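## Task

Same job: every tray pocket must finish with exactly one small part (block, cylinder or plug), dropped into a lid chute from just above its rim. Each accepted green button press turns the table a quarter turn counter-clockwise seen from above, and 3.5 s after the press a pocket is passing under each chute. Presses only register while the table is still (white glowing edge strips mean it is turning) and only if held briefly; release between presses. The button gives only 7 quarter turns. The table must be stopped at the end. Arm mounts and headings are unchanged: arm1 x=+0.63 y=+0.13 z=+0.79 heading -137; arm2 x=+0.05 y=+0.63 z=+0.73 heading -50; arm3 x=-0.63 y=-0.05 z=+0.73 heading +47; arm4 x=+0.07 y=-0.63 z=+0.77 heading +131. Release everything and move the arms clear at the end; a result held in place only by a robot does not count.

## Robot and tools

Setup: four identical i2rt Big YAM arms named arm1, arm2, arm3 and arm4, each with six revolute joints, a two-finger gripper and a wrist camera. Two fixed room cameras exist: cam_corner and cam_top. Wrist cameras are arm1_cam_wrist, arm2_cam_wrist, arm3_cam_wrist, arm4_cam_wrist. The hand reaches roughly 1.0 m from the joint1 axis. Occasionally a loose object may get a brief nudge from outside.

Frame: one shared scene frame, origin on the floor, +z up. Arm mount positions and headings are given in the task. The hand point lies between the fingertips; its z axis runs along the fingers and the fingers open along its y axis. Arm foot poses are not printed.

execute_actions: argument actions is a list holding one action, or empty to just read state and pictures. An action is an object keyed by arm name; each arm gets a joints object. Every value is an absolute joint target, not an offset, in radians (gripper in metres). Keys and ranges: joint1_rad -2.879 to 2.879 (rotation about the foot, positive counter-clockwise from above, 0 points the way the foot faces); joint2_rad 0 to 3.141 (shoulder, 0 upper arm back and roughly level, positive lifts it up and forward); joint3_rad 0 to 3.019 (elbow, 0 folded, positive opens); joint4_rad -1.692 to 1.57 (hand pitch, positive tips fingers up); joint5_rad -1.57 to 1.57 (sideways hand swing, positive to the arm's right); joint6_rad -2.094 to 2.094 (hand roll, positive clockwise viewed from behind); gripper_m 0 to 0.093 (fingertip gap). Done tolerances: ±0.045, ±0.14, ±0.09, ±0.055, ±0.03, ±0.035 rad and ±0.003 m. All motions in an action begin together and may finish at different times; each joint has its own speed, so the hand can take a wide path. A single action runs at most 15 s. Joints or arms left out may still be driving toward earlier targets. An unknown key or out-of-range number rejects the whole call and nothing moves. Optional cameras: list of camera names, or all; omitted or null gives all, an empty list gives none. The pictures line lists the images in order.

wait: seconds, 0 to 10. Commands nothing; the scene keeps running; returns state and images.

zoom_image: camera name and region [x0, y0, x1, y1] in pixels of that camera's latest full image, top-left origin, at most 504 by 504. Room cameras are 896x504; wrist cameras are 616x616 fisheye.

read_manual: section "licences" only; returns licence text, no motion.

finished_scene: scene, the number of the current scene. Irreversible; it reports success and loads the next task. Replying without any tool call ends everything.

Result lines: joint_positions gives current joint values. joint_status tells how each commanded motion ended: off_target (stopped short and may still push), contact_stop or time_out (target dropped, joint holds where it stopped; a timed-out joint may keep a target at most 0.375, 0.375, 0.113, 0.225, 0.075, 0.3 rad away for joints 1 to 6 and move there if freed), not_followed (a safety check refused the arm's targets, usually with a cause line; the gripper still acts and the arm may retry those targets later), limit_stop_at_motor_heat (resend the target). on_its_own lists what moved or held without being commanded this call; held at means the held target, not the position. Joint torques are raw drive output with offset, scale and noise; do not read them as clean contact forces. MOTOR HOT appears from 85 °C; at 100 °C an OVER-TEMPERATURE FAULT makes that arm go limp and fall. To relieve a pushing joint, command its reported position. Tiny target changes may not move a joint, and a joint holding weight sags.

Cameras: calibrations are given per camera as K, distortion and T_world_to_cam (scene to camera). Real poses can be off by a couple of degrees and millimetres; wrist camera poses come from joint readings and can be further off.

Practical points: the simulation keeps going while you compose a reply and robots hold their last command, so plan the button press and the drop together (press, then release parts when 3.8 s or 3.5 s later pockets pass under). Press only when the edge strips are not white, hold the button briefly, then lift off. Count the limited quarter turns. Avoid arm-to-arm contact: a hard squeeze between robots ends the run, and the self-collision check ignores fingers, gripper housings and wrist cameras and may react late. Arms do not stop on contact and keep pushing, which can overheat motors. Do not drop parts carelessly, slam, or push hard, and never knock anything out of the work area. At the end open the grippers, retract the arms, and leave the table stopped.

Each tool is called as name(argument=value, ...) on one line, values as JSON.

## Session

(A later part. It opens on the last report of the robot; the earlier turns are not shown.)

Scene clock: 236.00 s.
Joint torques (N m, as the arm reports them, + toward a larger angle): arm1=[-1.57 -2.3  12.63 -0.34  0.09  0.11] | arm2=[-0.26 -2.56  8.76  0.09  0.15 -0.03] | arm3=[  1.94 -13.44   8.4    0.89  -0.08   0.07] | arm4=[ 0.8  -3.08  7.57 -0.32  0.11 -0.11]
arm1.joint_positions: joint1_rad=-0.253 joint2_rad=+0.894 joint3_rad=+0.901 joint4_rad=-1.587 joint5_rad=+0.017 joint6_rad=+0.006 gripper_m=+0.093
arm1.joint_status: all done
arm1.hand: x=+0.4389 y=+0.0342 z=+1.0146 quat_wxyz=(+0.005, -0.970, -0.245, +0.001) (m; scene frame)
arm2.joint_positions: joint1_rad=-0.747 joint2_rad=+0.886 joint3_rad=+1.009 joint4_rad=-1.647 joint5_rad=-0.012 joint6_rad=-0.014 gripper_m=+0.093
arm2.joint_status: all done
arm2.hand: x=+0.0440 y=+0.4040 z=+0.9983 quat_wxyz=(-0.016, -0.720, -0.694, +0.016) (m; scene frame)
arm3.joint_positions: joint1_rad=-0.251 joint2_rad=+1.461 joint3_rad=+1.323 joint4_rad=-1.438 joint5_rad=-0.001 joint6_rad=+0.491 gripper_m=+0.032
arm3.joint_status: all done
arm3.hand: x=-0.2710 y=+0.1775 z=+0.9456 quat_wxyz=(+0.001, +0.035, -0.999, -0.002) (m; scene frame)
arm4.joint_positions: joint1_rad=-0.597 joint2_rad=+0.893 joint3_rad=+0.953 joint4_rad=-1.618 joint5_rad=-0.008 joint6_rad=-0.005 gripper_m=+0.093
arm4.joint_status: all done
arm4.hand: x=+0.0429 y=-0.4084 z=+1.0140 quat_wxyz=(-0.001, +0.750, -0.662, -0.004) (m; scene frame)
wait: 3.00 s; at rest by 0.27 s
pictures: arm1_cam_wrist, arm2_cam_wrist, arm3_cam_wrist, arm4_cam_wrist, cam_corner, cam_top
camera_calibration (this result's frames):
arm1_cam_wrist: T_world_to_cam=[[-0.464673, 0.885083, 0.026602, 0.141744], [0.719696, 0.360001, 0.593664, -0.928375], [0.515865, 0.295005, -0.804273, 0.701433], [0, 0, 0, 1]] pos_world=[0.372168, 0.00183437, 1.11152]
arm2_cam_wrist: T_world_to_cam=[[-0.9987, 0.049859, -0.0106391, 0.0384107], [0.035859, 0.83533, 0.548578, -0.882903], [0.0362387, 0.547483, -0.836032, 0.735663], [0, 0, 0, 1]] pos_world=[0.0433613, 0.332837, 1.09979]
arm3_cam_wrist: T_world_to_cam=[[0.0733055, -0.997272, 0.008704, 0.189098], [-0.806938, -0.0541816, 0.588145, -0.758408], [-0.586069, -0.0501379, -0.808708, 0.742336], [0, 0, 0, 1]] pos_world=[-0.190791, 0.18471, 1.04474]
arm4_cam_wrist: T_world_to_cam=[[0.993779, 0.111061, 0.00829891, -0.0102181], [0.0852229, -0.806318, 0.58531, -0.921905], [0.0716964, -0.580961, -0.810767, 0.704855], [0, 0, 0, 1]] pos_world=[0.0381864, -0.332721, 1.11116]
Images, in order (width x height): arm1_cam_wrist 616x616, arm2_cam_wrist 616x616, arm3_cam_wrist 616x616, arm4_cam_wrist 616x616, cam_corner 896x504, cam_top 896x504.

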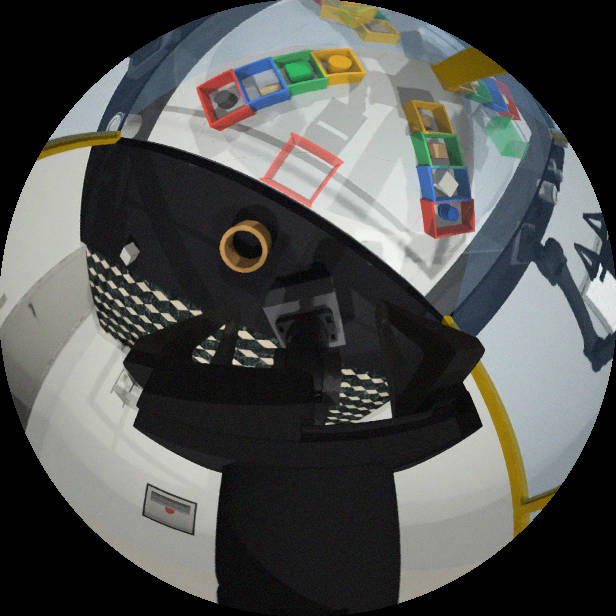

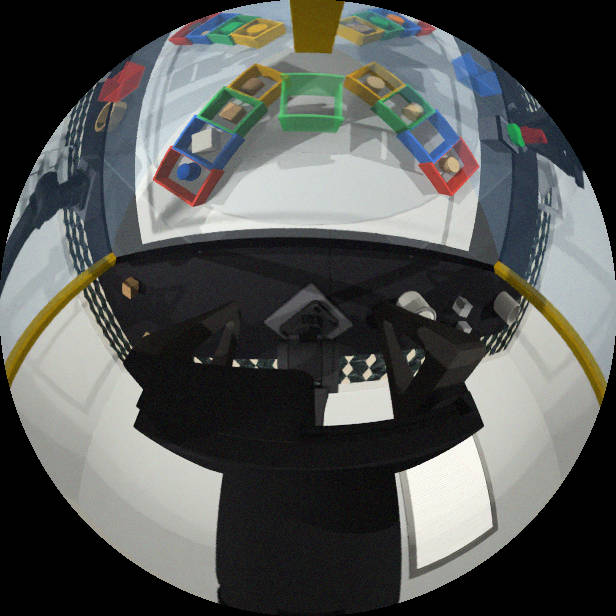

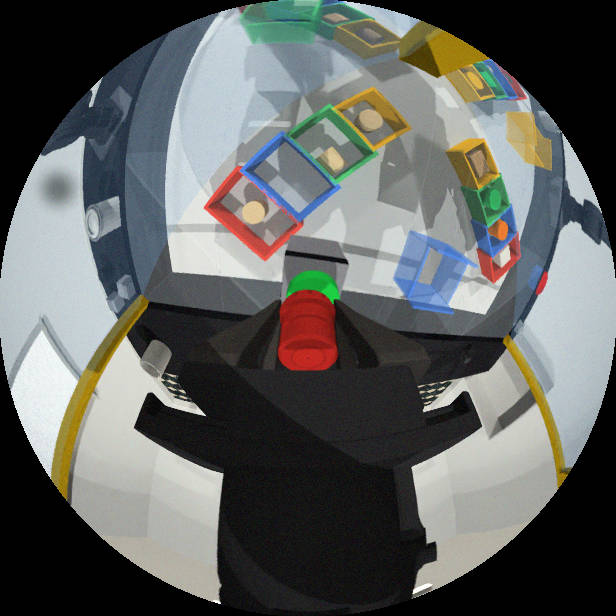

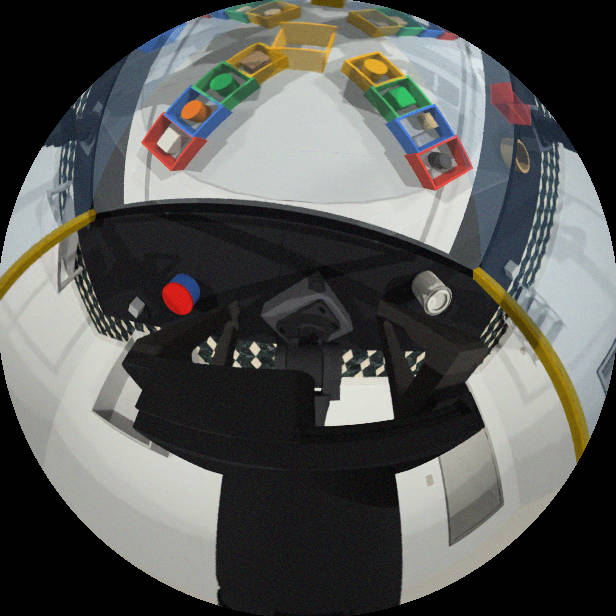

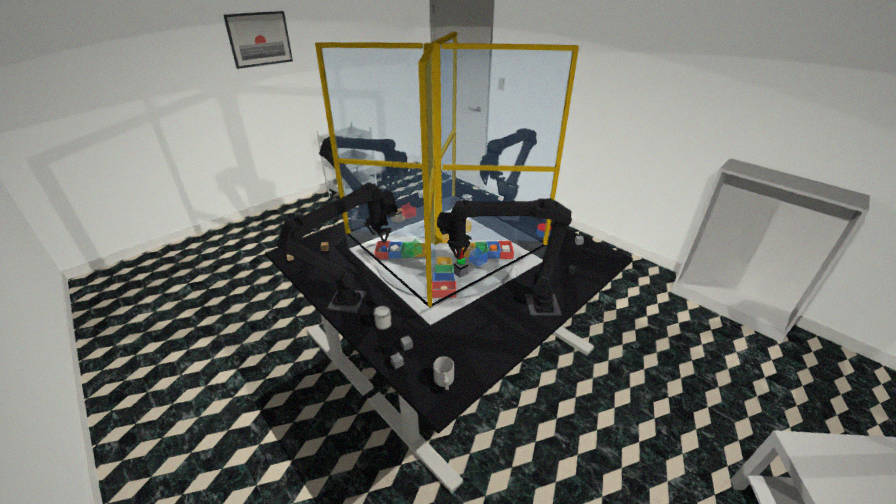

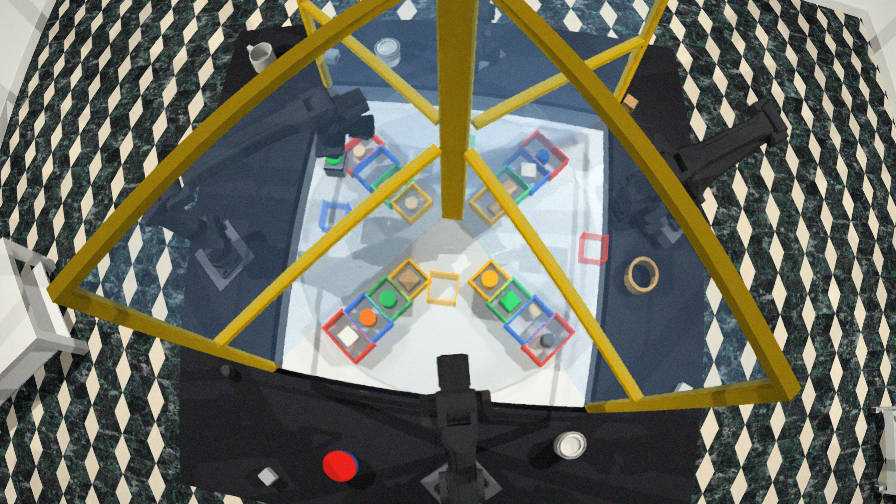

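execute_actions(actions=[{"arm3":{"joints":{"joint2_rad":1.57}}}], cameras=[])

execute_actions(actions=[{"arm3":{"joints":{"joint2_rad":1.36}}}], cameras=[])

execute_actions(actions=[{"arm3":{"joints":{"joint1_rad":-0.578,"joint2_rad":1.31,"joint3_rad":1.145,"joint4_rad":-1.38,"joint6_rad":0.29}}}], cameras=[])

wait(seconds=0.26)

execute_actions(actions=[{"arm3":{"joints":{"gripper_m":0.093}}}], cameras=[])

execute_actions(actions=[{"arm3":{"joints":{"joint2_rad":0.9,"joint3_rad":1.0,"joint4_rad":-1.65}}}], cameras=[])

wait(seconds=4)

Scene clock: 244.87 s.
Joint torques (N m, as the arm reports them, + toward a larger angle): arm1=[-1.54 -2.27 12.64 -0.31  0.09  0.11] | arm2=[-0.03 -2.79  8.74  0.16  0.14 -0.02] | arm3=[ 1.91 -9.4   7.33  0.95 -0.11  0.09] | arm4=[ 1.45 -3.05  7.44 -0.44  0.12 -0.08]
arm1.joint_positions: joint1_rad=-0.253 joint2_rad=+0.894 joint3_rad=+0.901 joint4_rad=-1.587 joint5_rad=+0.017 joint6_rad=+0.006 gripper_m=+0.093
arm1.joint_status: not commanded
arm1.hand: x=+0.4389 y=+0.0342 z=+1.0146 quat_wxyz=(+0.005, -0.970, -0.245, +0.001) (m; scene frame)
arm2.joint_positions: joint1_rad=-0.747 joint2_rad=+0.886 joint3_rad=+1.009 joint4_rad=-1.647 joint5_rad=-0.012 joint6_rad=-0.014 gripper_m=+0.093
arm2.joint_status: not commanded
arm2.hand: x=+0.0440 y=+0.4040 z=+0.9983 quat_wxyz=(-0.016, -0.720, -0.694, +0.016) (m; scene frame)
arm3.joint_positions: joint1_rad=-0.251 joint2_rad=+1.530 joint3_rad=+1.336 joint4_rad=-1.440 joint5_rad=-0.001 joint6_rad=+0.491 gripper_m=+0.032
arm3.joint_status: all done
arm3.hand: x=-0.2636 y=+0.1821 z=+0.9222 quat_wxyz=(+0.026, +0.035, -0.999, +0.013) (m; scene frame)
arm4.joint_positions: joint1_rad=-0.597 joint2_rad=+0.893 joint3_rad=+0.953 joint4_rad=-1.618 joint5_rad=-0.008 joint6_rad=-0.005 gripper_m=+0.093
arm4.joint_status: not commanded
arm4.hand: x=+0.0429 y=-0.4084 z=+1.0140 quat_wxyz=(-0.001, +0.750, -0.662, -0.004) (m; scene frame)
pictures: none
No camera images: the call's "cameras" was empty. Leave "cameras" out to get every camera's image.

Scene clock: 246.10 s.
Joint torques (N m, as the arm reports them, + toward a larger angle): arm1=[-1.51 -2.28 12.63 -0.32  0.08  0.1 ] | arm2=[-0.1  -2.61  8.77  0.17  0.15 -0.01] | arm3=[  2.02 -11.21   8.6    0.99  -0.08   0.09] | arm4=[ 0.48 -2.92  7.46 -0.41  0.13 -0.06]
arm1.joint_positions: joint1_rad=-0.253 joint2_rad=+0.894 joint3_rad=+0.901 joint4_rad=-1.587 joint5_rad=+0.017 joint6_rad=+0.006 gripper_m=+0.093
arm1.joint_status: not commanded
arm1.hand: x=+0.4389 y=+0.0342 z=+1.0146 quat_wxyz=(+0.005, -0.970, -0.245, +0.001) (m; scene frame)
arm2.joint_positions: joint1_rad=-0.747 joint2_rad=+0.886 joint3_rad=+1.009 joint4_rad=-1.647 joint5_rad=-0.012 joint6_rad=-0.014 gripper_m=+0.093
arm2.joint_status: not commanded
arm2.hand: x=+0.0440 y=+0.4040 z=+0.9983 quat_wxyz=(-0.016, -0.720, -0.694, +0.016) (m; scene frame)
arm3.joint_positions: joint1_rad=-0.251 joint2_rad=+1.358 joint3_rad=+1.326 joint4_rad=-1.437 joint5_rad=-0.001 joint6_rad=+0.491 gripper_m=+0.032
arm3.joint_status: all done
arm3.hand: x=-0.2797 y=+0.1719 z=+0.9878 quat_wxyz=(-0.046, +0.035, -0.998, -0.029) (m; scene frame)
arm4.joint_positions: joint1_rad=-0.597 joint2_rad=+0.893 joint3_rad=+0.953 joint4_rad=-1.618 joint5_rad=-0.008 joint6_rad=-0.005 gripper_m=+0.093
arm4.joint_status: not commanded
arm4.hand: x=+0.0429 y=-0.4084 z=+1.0140 quat_wxyz=(-0.001, +0.750, -0.662, -0.004) (m; scene frame)
pictures: none
No camera images: the call's "cameras" was empty. Leave "cameras" out to get every camera's image.

Scene clock: 247.30 s.
Joint torques (N m, as the arm reports them, + toward a larger angle): arm1=[-1.6  -2.22 12.63 -0.35  0.08  0.11] | arm2=[-0.24 -2.59  8.76  0.06  0.15 -0.01] | arm3=[  1.72 -10.63   8.05   1.16  -0.03  -0.13] | arm4=[ 0.41 -3.2   7.46 -0.52  0.11 -0.1 ]
arm1.joint_positions: joint1_rad=-0.253 joint2_rad=+0.894 joint3_rad=+0.901 joint4_rad=-1.587 joint5_rad=+0.017 joint6_rad=+0.006 gripper_m=+0.093
arm1.joint_status: not commanded
arm1.hand: x=+0.4389 y=+0.0342 z=+1.0146 quat_wxyz=(+0.005, -0.970, -0.245, +0.001) (m; scene frame)
arm2.joint_positions: joint1_rad=-0.747 joint2_rad=+0.886 joint3_rad=+1.009 joint4_rad=-1.647 joint5_rad=-0.012 joint6_rad=-0.014 gripper_m=+0.093
arm2.joint_status: not commanded
arm2.hand: x=+0.0440 y=+0.4040 z=+0.9983 quat_wxyz=(-0.016, -0.720, -0.694, +0.016) (m; scene frame)
arm3.joint_positions: joint1_rad=-0.583 joint2_rad=+1.314 joint3_rad=+1.139 joint4_rad=-1.393 joint5_rad=-0.003 joint6_rad=+0.300 gripper_m=+0.032
arm3.joint_status: all done
arm3.hand: x=-0.2724 y=+0.0351 z=+0.9306 quat_wxyz=(-0.003, -0.035, -0.999, -0.005) (m; scene frame)
arm4.joint_positions: joint1_rad=-0.597 joint2_rad=+0.893 joint3_rad=+0.953 joint4_rad=-1.618 joint5_rad=-0.008 joint6_rad=-0.005 gripper_m=+0.093
arm4.joint_status: not commanded
arm4.hand: x=+0.0429 y=-0.4084 z=+1.0140 quat_wxyz=(-0.001, +0.750, -0.662, -0.004) (m; scene frame)
pictures: none
No camera images: the call's "cameras" was empty. Leave "cameras" out to get every camera's image.

Scene clock: 247.57 s.
Joint torques (N m, as the arm reports them, + toward a larger angle): arm1=[-1.59 -2.3  12.63 -0.33  0.09  0.11] | arm2=[-0.05 -2.85  8.73  0.16  0.15 -0.02] | arm3=[  1.59 -10.32   8.19   1.1   -0.02  -0.07] | arm4=[ 0.77 -3.12  7.63 -0.4   0.15 -0.1 ]
arm1.joint_positions: joint1_rad=-0.253 joint2_rad=+0.894 joint3_rad=+0.901 joint4_rad=-1.587 joint5_rad=+0.017 joint6_rad=+0.006 gripper_m=+0.093
arm1.joint_status: not commanded
arm1.hand: x=+0.4389 y=+0.0342 z=+1.0146 quat_wxyz=(+0.005, -0.970, -0.245, +0.001) (m; scene frame)
arm2.joint_positions: joint1_rad=-0.747 joint2_rad=+0.886 joint3_rad=+1.009 joint4_rad=-1.647 joint5_rad=-0.012 joint6_rad=-0.014 gripper_m=+0.093
arm2.joint_status: not commanded
arm2.hand: x=+0.0440 y=+0.4040 z=+0.9983 quat_wxyz=(-0.016, -0.720, -0.694, +0.016) (m; scene frame)
arm3.joint_positions: joint1_rad=-0.583 joint2_rad=+1.314 joint3_rad=+1.139 joint4_rad=-1.393 joint5_rad=-0.003 joint6_rad=+0.300 gripper_m=+0.032
arm3.joint_status: all done
arm3.hand: x=-0.2724 y=+0.0351 z=+0.9306 quat_wxyz=(-0.003, -0.035, -0.999, -0.005) (m; scene frame)
arm4.joint_positions: joint1_rad=-0.597 joint2_rad=+0.893 joint3_rad=+0.953 joint4_rad=-1.618 joint5_rad=-0.008 joint6_rad=-0.005 gripper_m=+0.093
arm4.joint_status: not commanded
arm4.hand: x=+0.0429 y=-0.4084 z=+1.0140 quat_wxyz=(-0.001, +0.750, -0.662, -0.004) (m; scene frame)
wait: 0.27 s; no rest
pictures: arm1_cam_wrist, arm2_cam_wrist, arm3_cam_wrist, arm4_cam_wrist, cam_corner, cam_top
camera_calibration (this result's frames):
arm1_cam_wrist: T_world_to_cam=[[-0.464673, 0.885083, 0.026602, 0.141744], [0.719696, 0.360001, 0.593664, -0.928375], [0.515865, 0.295005, -0.804273, 0.701433], [0, 0, 0, 1]] pos_world=[0.372168, 0.00183437, 1.11152]
arm2_cam_wrist: T_world_to_cam=[[-0.9987, 0.049859, -0.0106391, 0.0384107], [0.035859, 0.83533, 0.548578, -0.882903], [0.0362387, 0.547483, -0.836032, 0.735663], [0, 0, 0, 1]] pos_world=[0.0433613, 0.332837, 1.09979]
arm3_cam_wrist: T_world_to_cam=[[-0.067395, -0.997721, 0.00333931, 0.0140509], [-0.810461, 0.0566973, 0.583042, -0.758509], [-0.581902, 0.0365877, -0.812435, 0.723741], [0, 0, 0, 1]] pos_world=[-0.192649, 0.0305442, 1.03019]
arm4_cam_wrist: T_world_to_cam=[[0.993779, 0.111061, 0.00829891, -0.0102181], [0.0852229, -0.806318, 0.58531, -0.921905], [0.0716964, -0.580961, -0.810767, 0.704855], [0, 0, 0, 1]] pos_world=[0.0381864, -0.332721, 1.11116]
Images, in order (width x height): arm1_cam_wrist 616x616, arm2_cam_wrist 616x616, arm3_cam_wrist 616x616, arm4_cam_wrist 616x616, cam_corner 896x504, cam_top 896x504.

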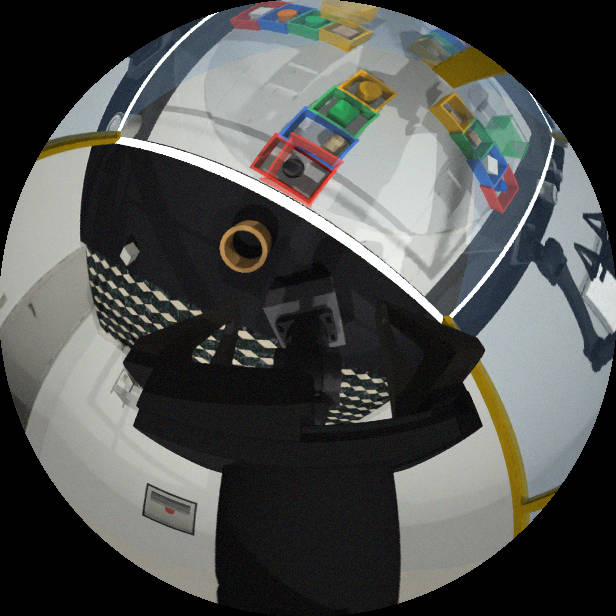

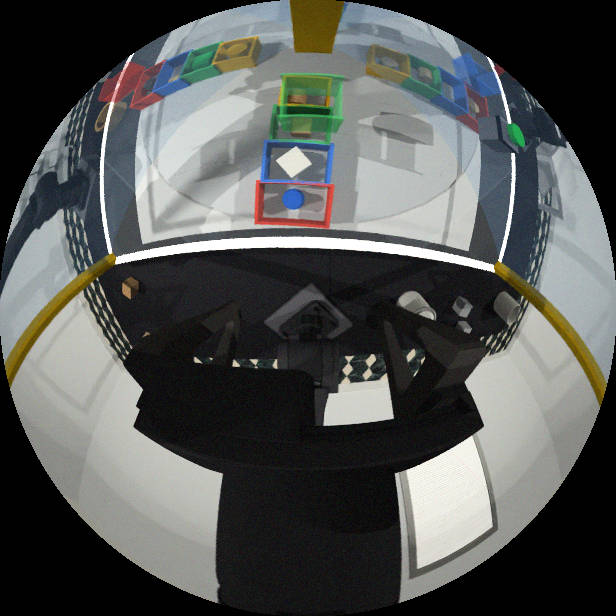

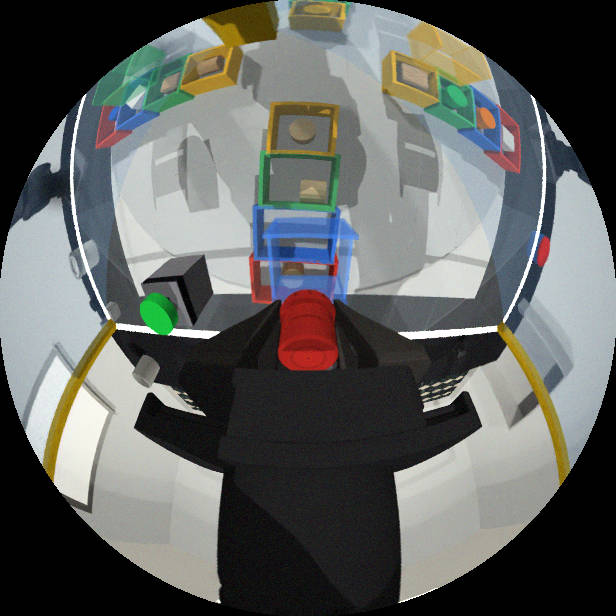

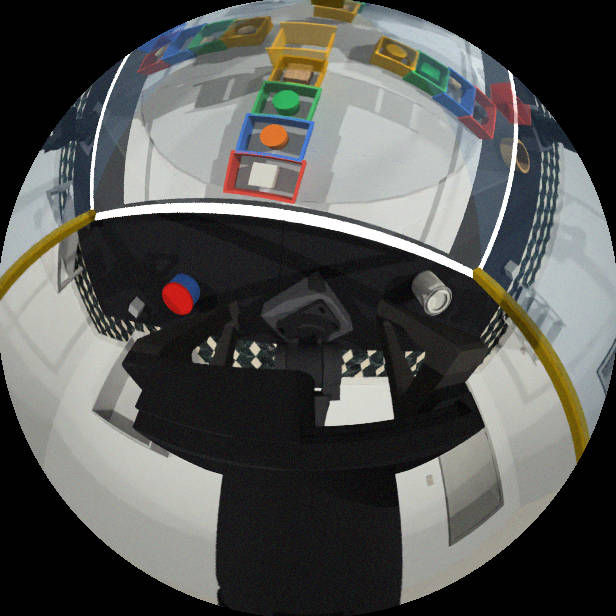

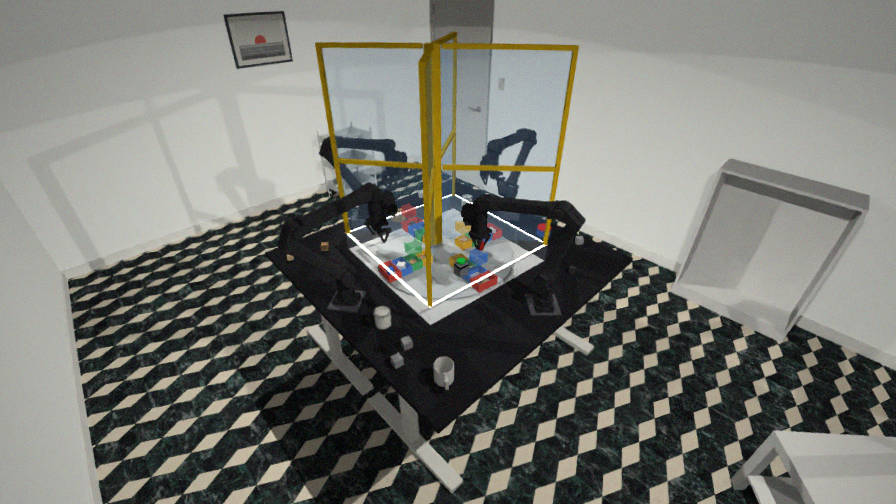

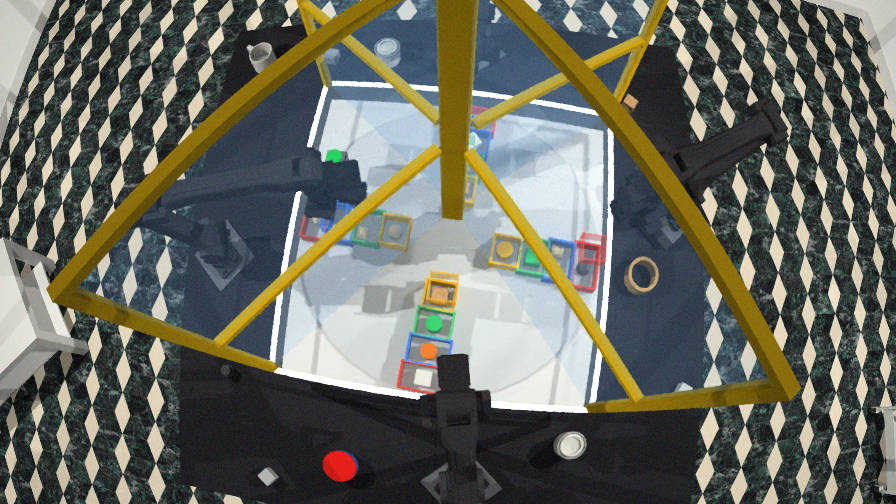

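Scene clock: 248.23 s.
Joint torques (N m, as the arm reports them, + toward a larger angle): arm1=[-1.51 -2.32 12.64 -0.33  0.09  0.11] | arm2=[-0.11 -2.79  8.76  0.14  0.14 -0.04] | arm3=[ 2.14 -9.85  8.42  1.14 -0.06 -0.1 ] | arm4=[ 1.1  -3.24  7.52 -0.43  0.13 -0.08]
arm1.joint_positions: joint1_rad=-0.253 joint2_rad=+0.894 joint3_rad=+0.901 joint4_rad=-1.587 joint5_rad=+0.017 joint6_rad=+0.006 gripper_m=+0.093
arm1.joint_status: not commanded
arm1.hand: x=+0.4389 y=+0.0342 z=+1.0146 quat_wxyz=(+0.005, -0.970, -0.245, +0.001) (m; scene frame)
arm2.joint_positions: joint1_rad=-0.747 joint2_rad=+0.886 joint3_rad=+1.009 joint4_rad=-1.647 joint5_rad=-0.012 joint6_rad=-0.014 gripper_m=+0.093
arm2.joint_status: not commanded
arm2.hand: x=+0.0440 y=+0.4040 z=+0.9983 quat_wxyz=(-0.016, -0.720, -0.694, +0.016) (m; scene frame)
arm3.joint_positions: joint1_rad=-0.583 joint2_rad=+1.314 joint3_rad=+1.139 joint4_rad=-1.393 joint5_rad=-0.003 joint6_rad=+0.299 gripper_m=+0.093
arm3.joint_status: all done
arm3.hand: x=-0.2724 y=+0.0351 z=+0.9306 quat_wxyz=(-0.003, -0.035, -0.999, -0.005) (m; scene frame)
arm4.joint_positions: joint1_rad=-0.597 joint2_rad=+0.893 joint3_rad=+0.953 joint4_rad=-1.618 joint5_rad=-0.008 joint6_rad=-0.005 gripper_m=+0.093
arm4.joint_status: not commanded
arm4.hand: x=+0.0429 y=-0.4084 z=+1.0140 quat_wxyz=(-0.001, +0.750, -0.662, -0.004) (m; scene frame)
pictures: none
No camera images: the call's "cameras" was empty. Leave "cameras" out to get every camera's image.

Scene clock: 249.53 s.
Joint torques (N m, as the arm reports them, + toward a larger angle): arm1=[-1.46 -2.34 12.64 -0.35  0.09  0.11] | arm2=[-0.22 -2.62  8.77  0.14  0.14 -0.02] | arm3=[ 1.97 -1.11  8.47  0.22 -0.03 -0.07] | arm4=[ 0.49 -3.06  7.45 -0.36  0.11 -0.07]
arm1.joint_positions: joint1_rad=-0.253 joint2_rad=+0.894 joint3_rad=+0.901 joint4_rad=-1.587 joint5_rad=+0.017 joint6_rad=+0.006 gripper_m=+0.093
arm1.joint_status: not commanded
arm1.hand: x=+0.4389 y=+0.0342 z=+1.0146 quat_wxyz=(+0.005, -0.970, -0.245, +0.001) (m; scene frame)
arm2.joint_positions: joint1_rad=-0.747 joint2_rad=+0.886 joint3_rad=+1.009 joint4_rad=-1.647 joint5_rad=-0.012 joint6_rad=-0.014 gripper_m=+0.093
arm2.joint_status: not commanded
arm2.hand: x=+0.0440 y=+0.4040 z=+0.9983 quat_wxyz=(-0.016, -0.720, -0.694, +0.016) (m; scene frame)
arm3.joint_positions: joint1_rad=-0.583 joint2_rad=+0.897 joint3_rad=+0.993 joint4_rad=-1.641 joint5_rad=-0.003 joint6_rad=+0.299 gripper_m=+0.093
arm3.joint_status: all done
arm3.hand: x=-0.4117 y=+0.0024 z=+0.9881 quat_wxyz=(-0.014, -0.035, -0.999, -0.008) (m; scene frame)
arm4.joint_positions: joint1_rad=-0.597 joint2_rad=+0.893 joint3_rad=+0.953 joint4_rad=-1.618 joint5_rad=-0.008 joint6_rad=-0.005 gripper_m=+0.093
arm4.joint_status: not commanded
arm4.hand: x=+0.0429 y=-0.4084 z=+1.0140 quat_wxyz=(-0.001, +0.750, -0.662, -0.004) (m; scene frame)
pictures: none
No camera images: the call's "cameras" was empty. Leave "cameras" out to get every camera's image.

Scene clock: 253.53 s.
Joint torques (N m, as the arm reports them, + toward a larger angle): arm1=[-1.58 -2.23 12.64 -0.34  0.08  0.11] | arm2=[-0.13 -2.66  8.81  0.14  0.15 -0.01] | arm3=[ 1.95 -2.81  8.48  0.24 -0.05 -0.08] | arm4=[ 0.38 -2.64  7.39 -0.49  0.12 -0.11]
arm1.joint_positions: joint1_rad=-0.253 joint2_rad=+0.894 joint3_rad=+0.901 joint4_rad=-1.587 joint5_rad=+0.017 joint6_rad=+0.006 gripper_m=+0.093
arm1.joint_status: not commanded
arm1.hand: x=+0.4389 y=+0.0342 z=+1.0146 quat_wxyz=(+0.005, -0.970, -0.245, +0.001) (m; scene frame)
arm2.joint_positions: joint1_rad=-0.747 joint2_rad=+0.886 joint3_rad=+1.009 joint4_rad=-1.647 joint5_rad=-0.012 joint6_rad=-0.014 gripper_m=+0.093
arm2.joint_status: not commanded
arm2.hand: x=+0.0440 y=+0.4040 z=+0.9983 quat_wxyz=(-0.016, -0.720, -0.694, +0.016) (m; scene frame)
arm3.joint_positions: joint1_rad=-0.583 joint2_rad=+0.897 joint3_rad=+0.993 joint4_rad=-1.641 joint5_rad=-0.003 joint6_rad=+0.299 gripper_m=+0.093
arm3.joint_status: all done
arm3.hand: x=-0.4117 y=+0.0024 z=+0.9881 quat_wxyz=(-0.014, -0.035, -0.999, -0.008) (m; scene frame)
arm4.joint_positions: joint1_rad=-0.597 joint2_rad=+0.893 joint3_rad=+0.953 joint4_rad=-1.618 joint5_rad=-0.008 joint6_rad=-0.005 gripper_m=+0.093
arm4.joint_status: not commanded
arm4.hand: x=+0.0429 y=-0.4084 z=+1.0140 quat_wxyz=(-0.001, +0.750, -0.662, -0.004) (m; scene frame)
wait: 4.00 s; at rest by 0.27 s
pictures: arm1_cam_wrist, arm2_cam_wrist, arm3_cam_wrist, arm4_cam_wrist, cam_corner, cam_top
camera_calibration (this result's frames):
arm1_cam_wrist: T_world_to_cam=[[-0.464673, 0.885083, 0.026602, 0.141744], [0.719696, 0.360001, 0.593664, -0.928375], [0.515865, 0.295005, -0.804273, 0.701433], [0, 0, 0, 1]] pos_world=[0.372168, 0.00183437, 1.11152]
arm2_cam_wrist: T_world_to_cam=[[-0.9987, 0.049859, -0.0106391, 0.0384107], [0.035859, 0.83533, 0.548578, -0.882903], [0.0362387, 0.547483, -0.836032, 0.735663], [0, 0, 0, 1]] pos_world=[0.0433613, 0.332837, 1.09979]
arm3_cam_wrist: T_world_to_cam=[[-0.0671168, -0.997739, -0.00356781, -0.0213027], [-0.823695, 0.0533904, 0.564514, -0.890237], [-0.563047, 0.0408271, -0.825416, 0.711166], [0, 0, 0, 1]] pos_world=[-0.334294, -0.0027593, 1.08948]
arm4_cam_wrist: T_world_to_cam=[[0.993779, 0.111061, 0.00829891, -0.0102181], [0.0852229, -0.806318, 0.58531, -0.921905], [0.0716964, -0.580961, -0.810767, 0.704855], [0, 0, 0, 1]] pos_world=[0.0381864, -0.332721, 1.11116]
Images, in order (width x height): arm1_cam_wrist 616x616, arm2_cam_wrist 616x616, arm3_cam_wrist 616x616, arm4_cam_wrist 616x616, cam_corner 896x504, cam_top 896x504.

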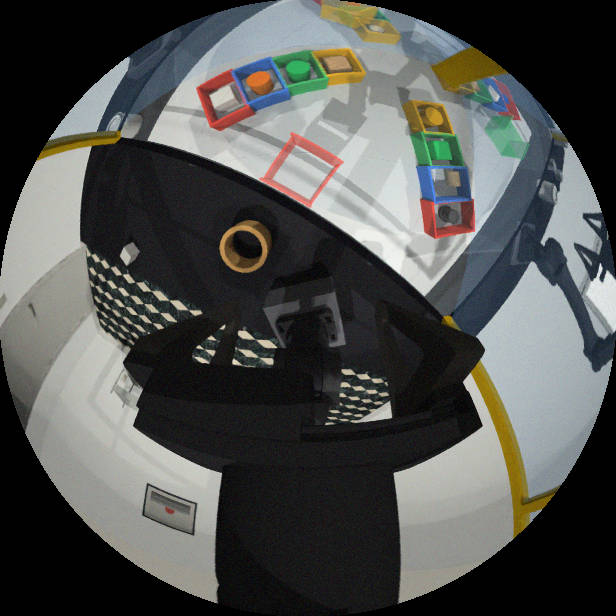

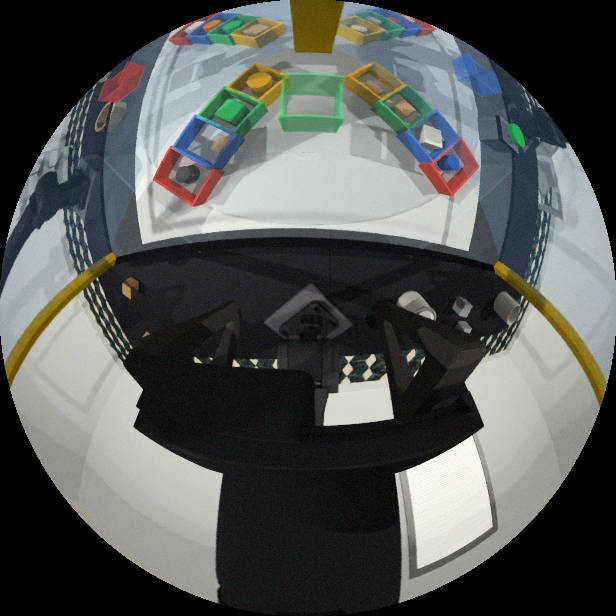

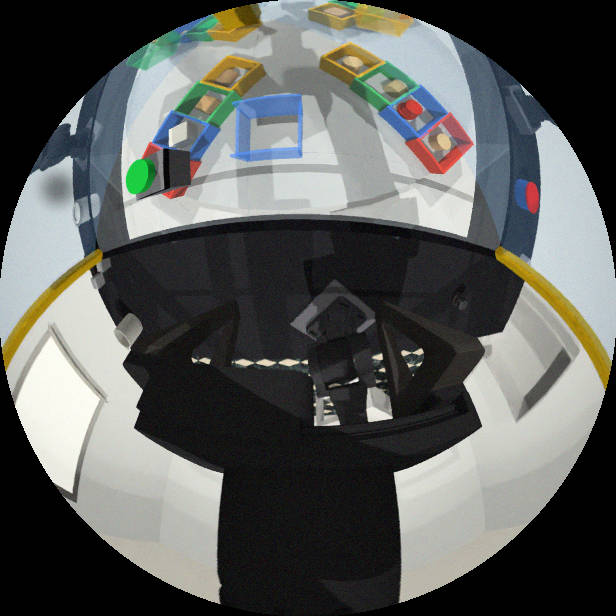

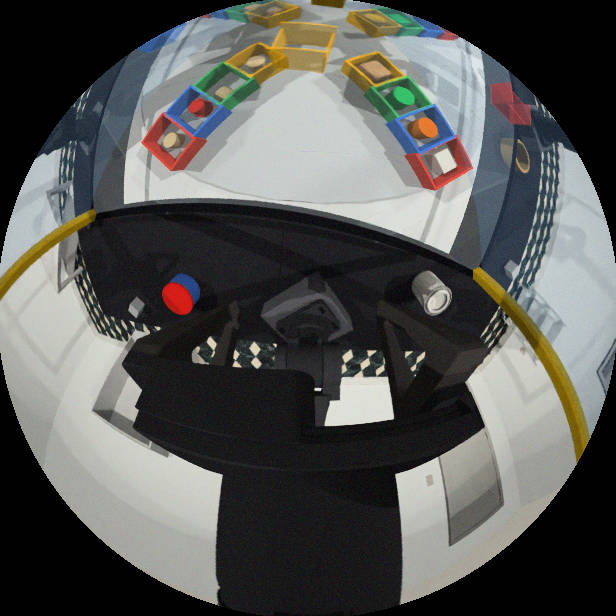

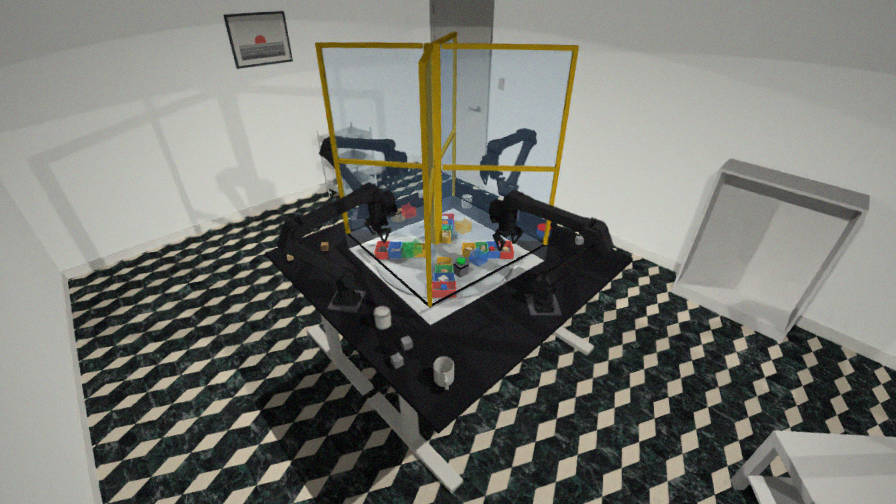

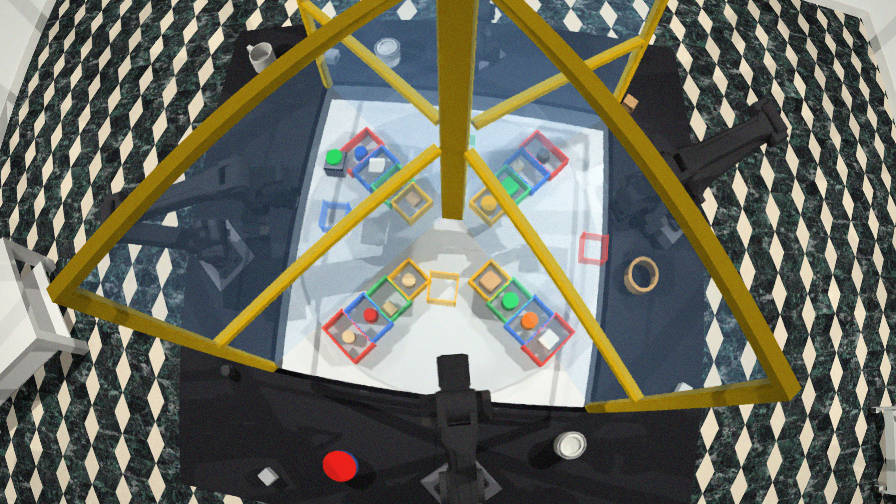

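finished_scene(scene=2)

The scene is finished: the task was done.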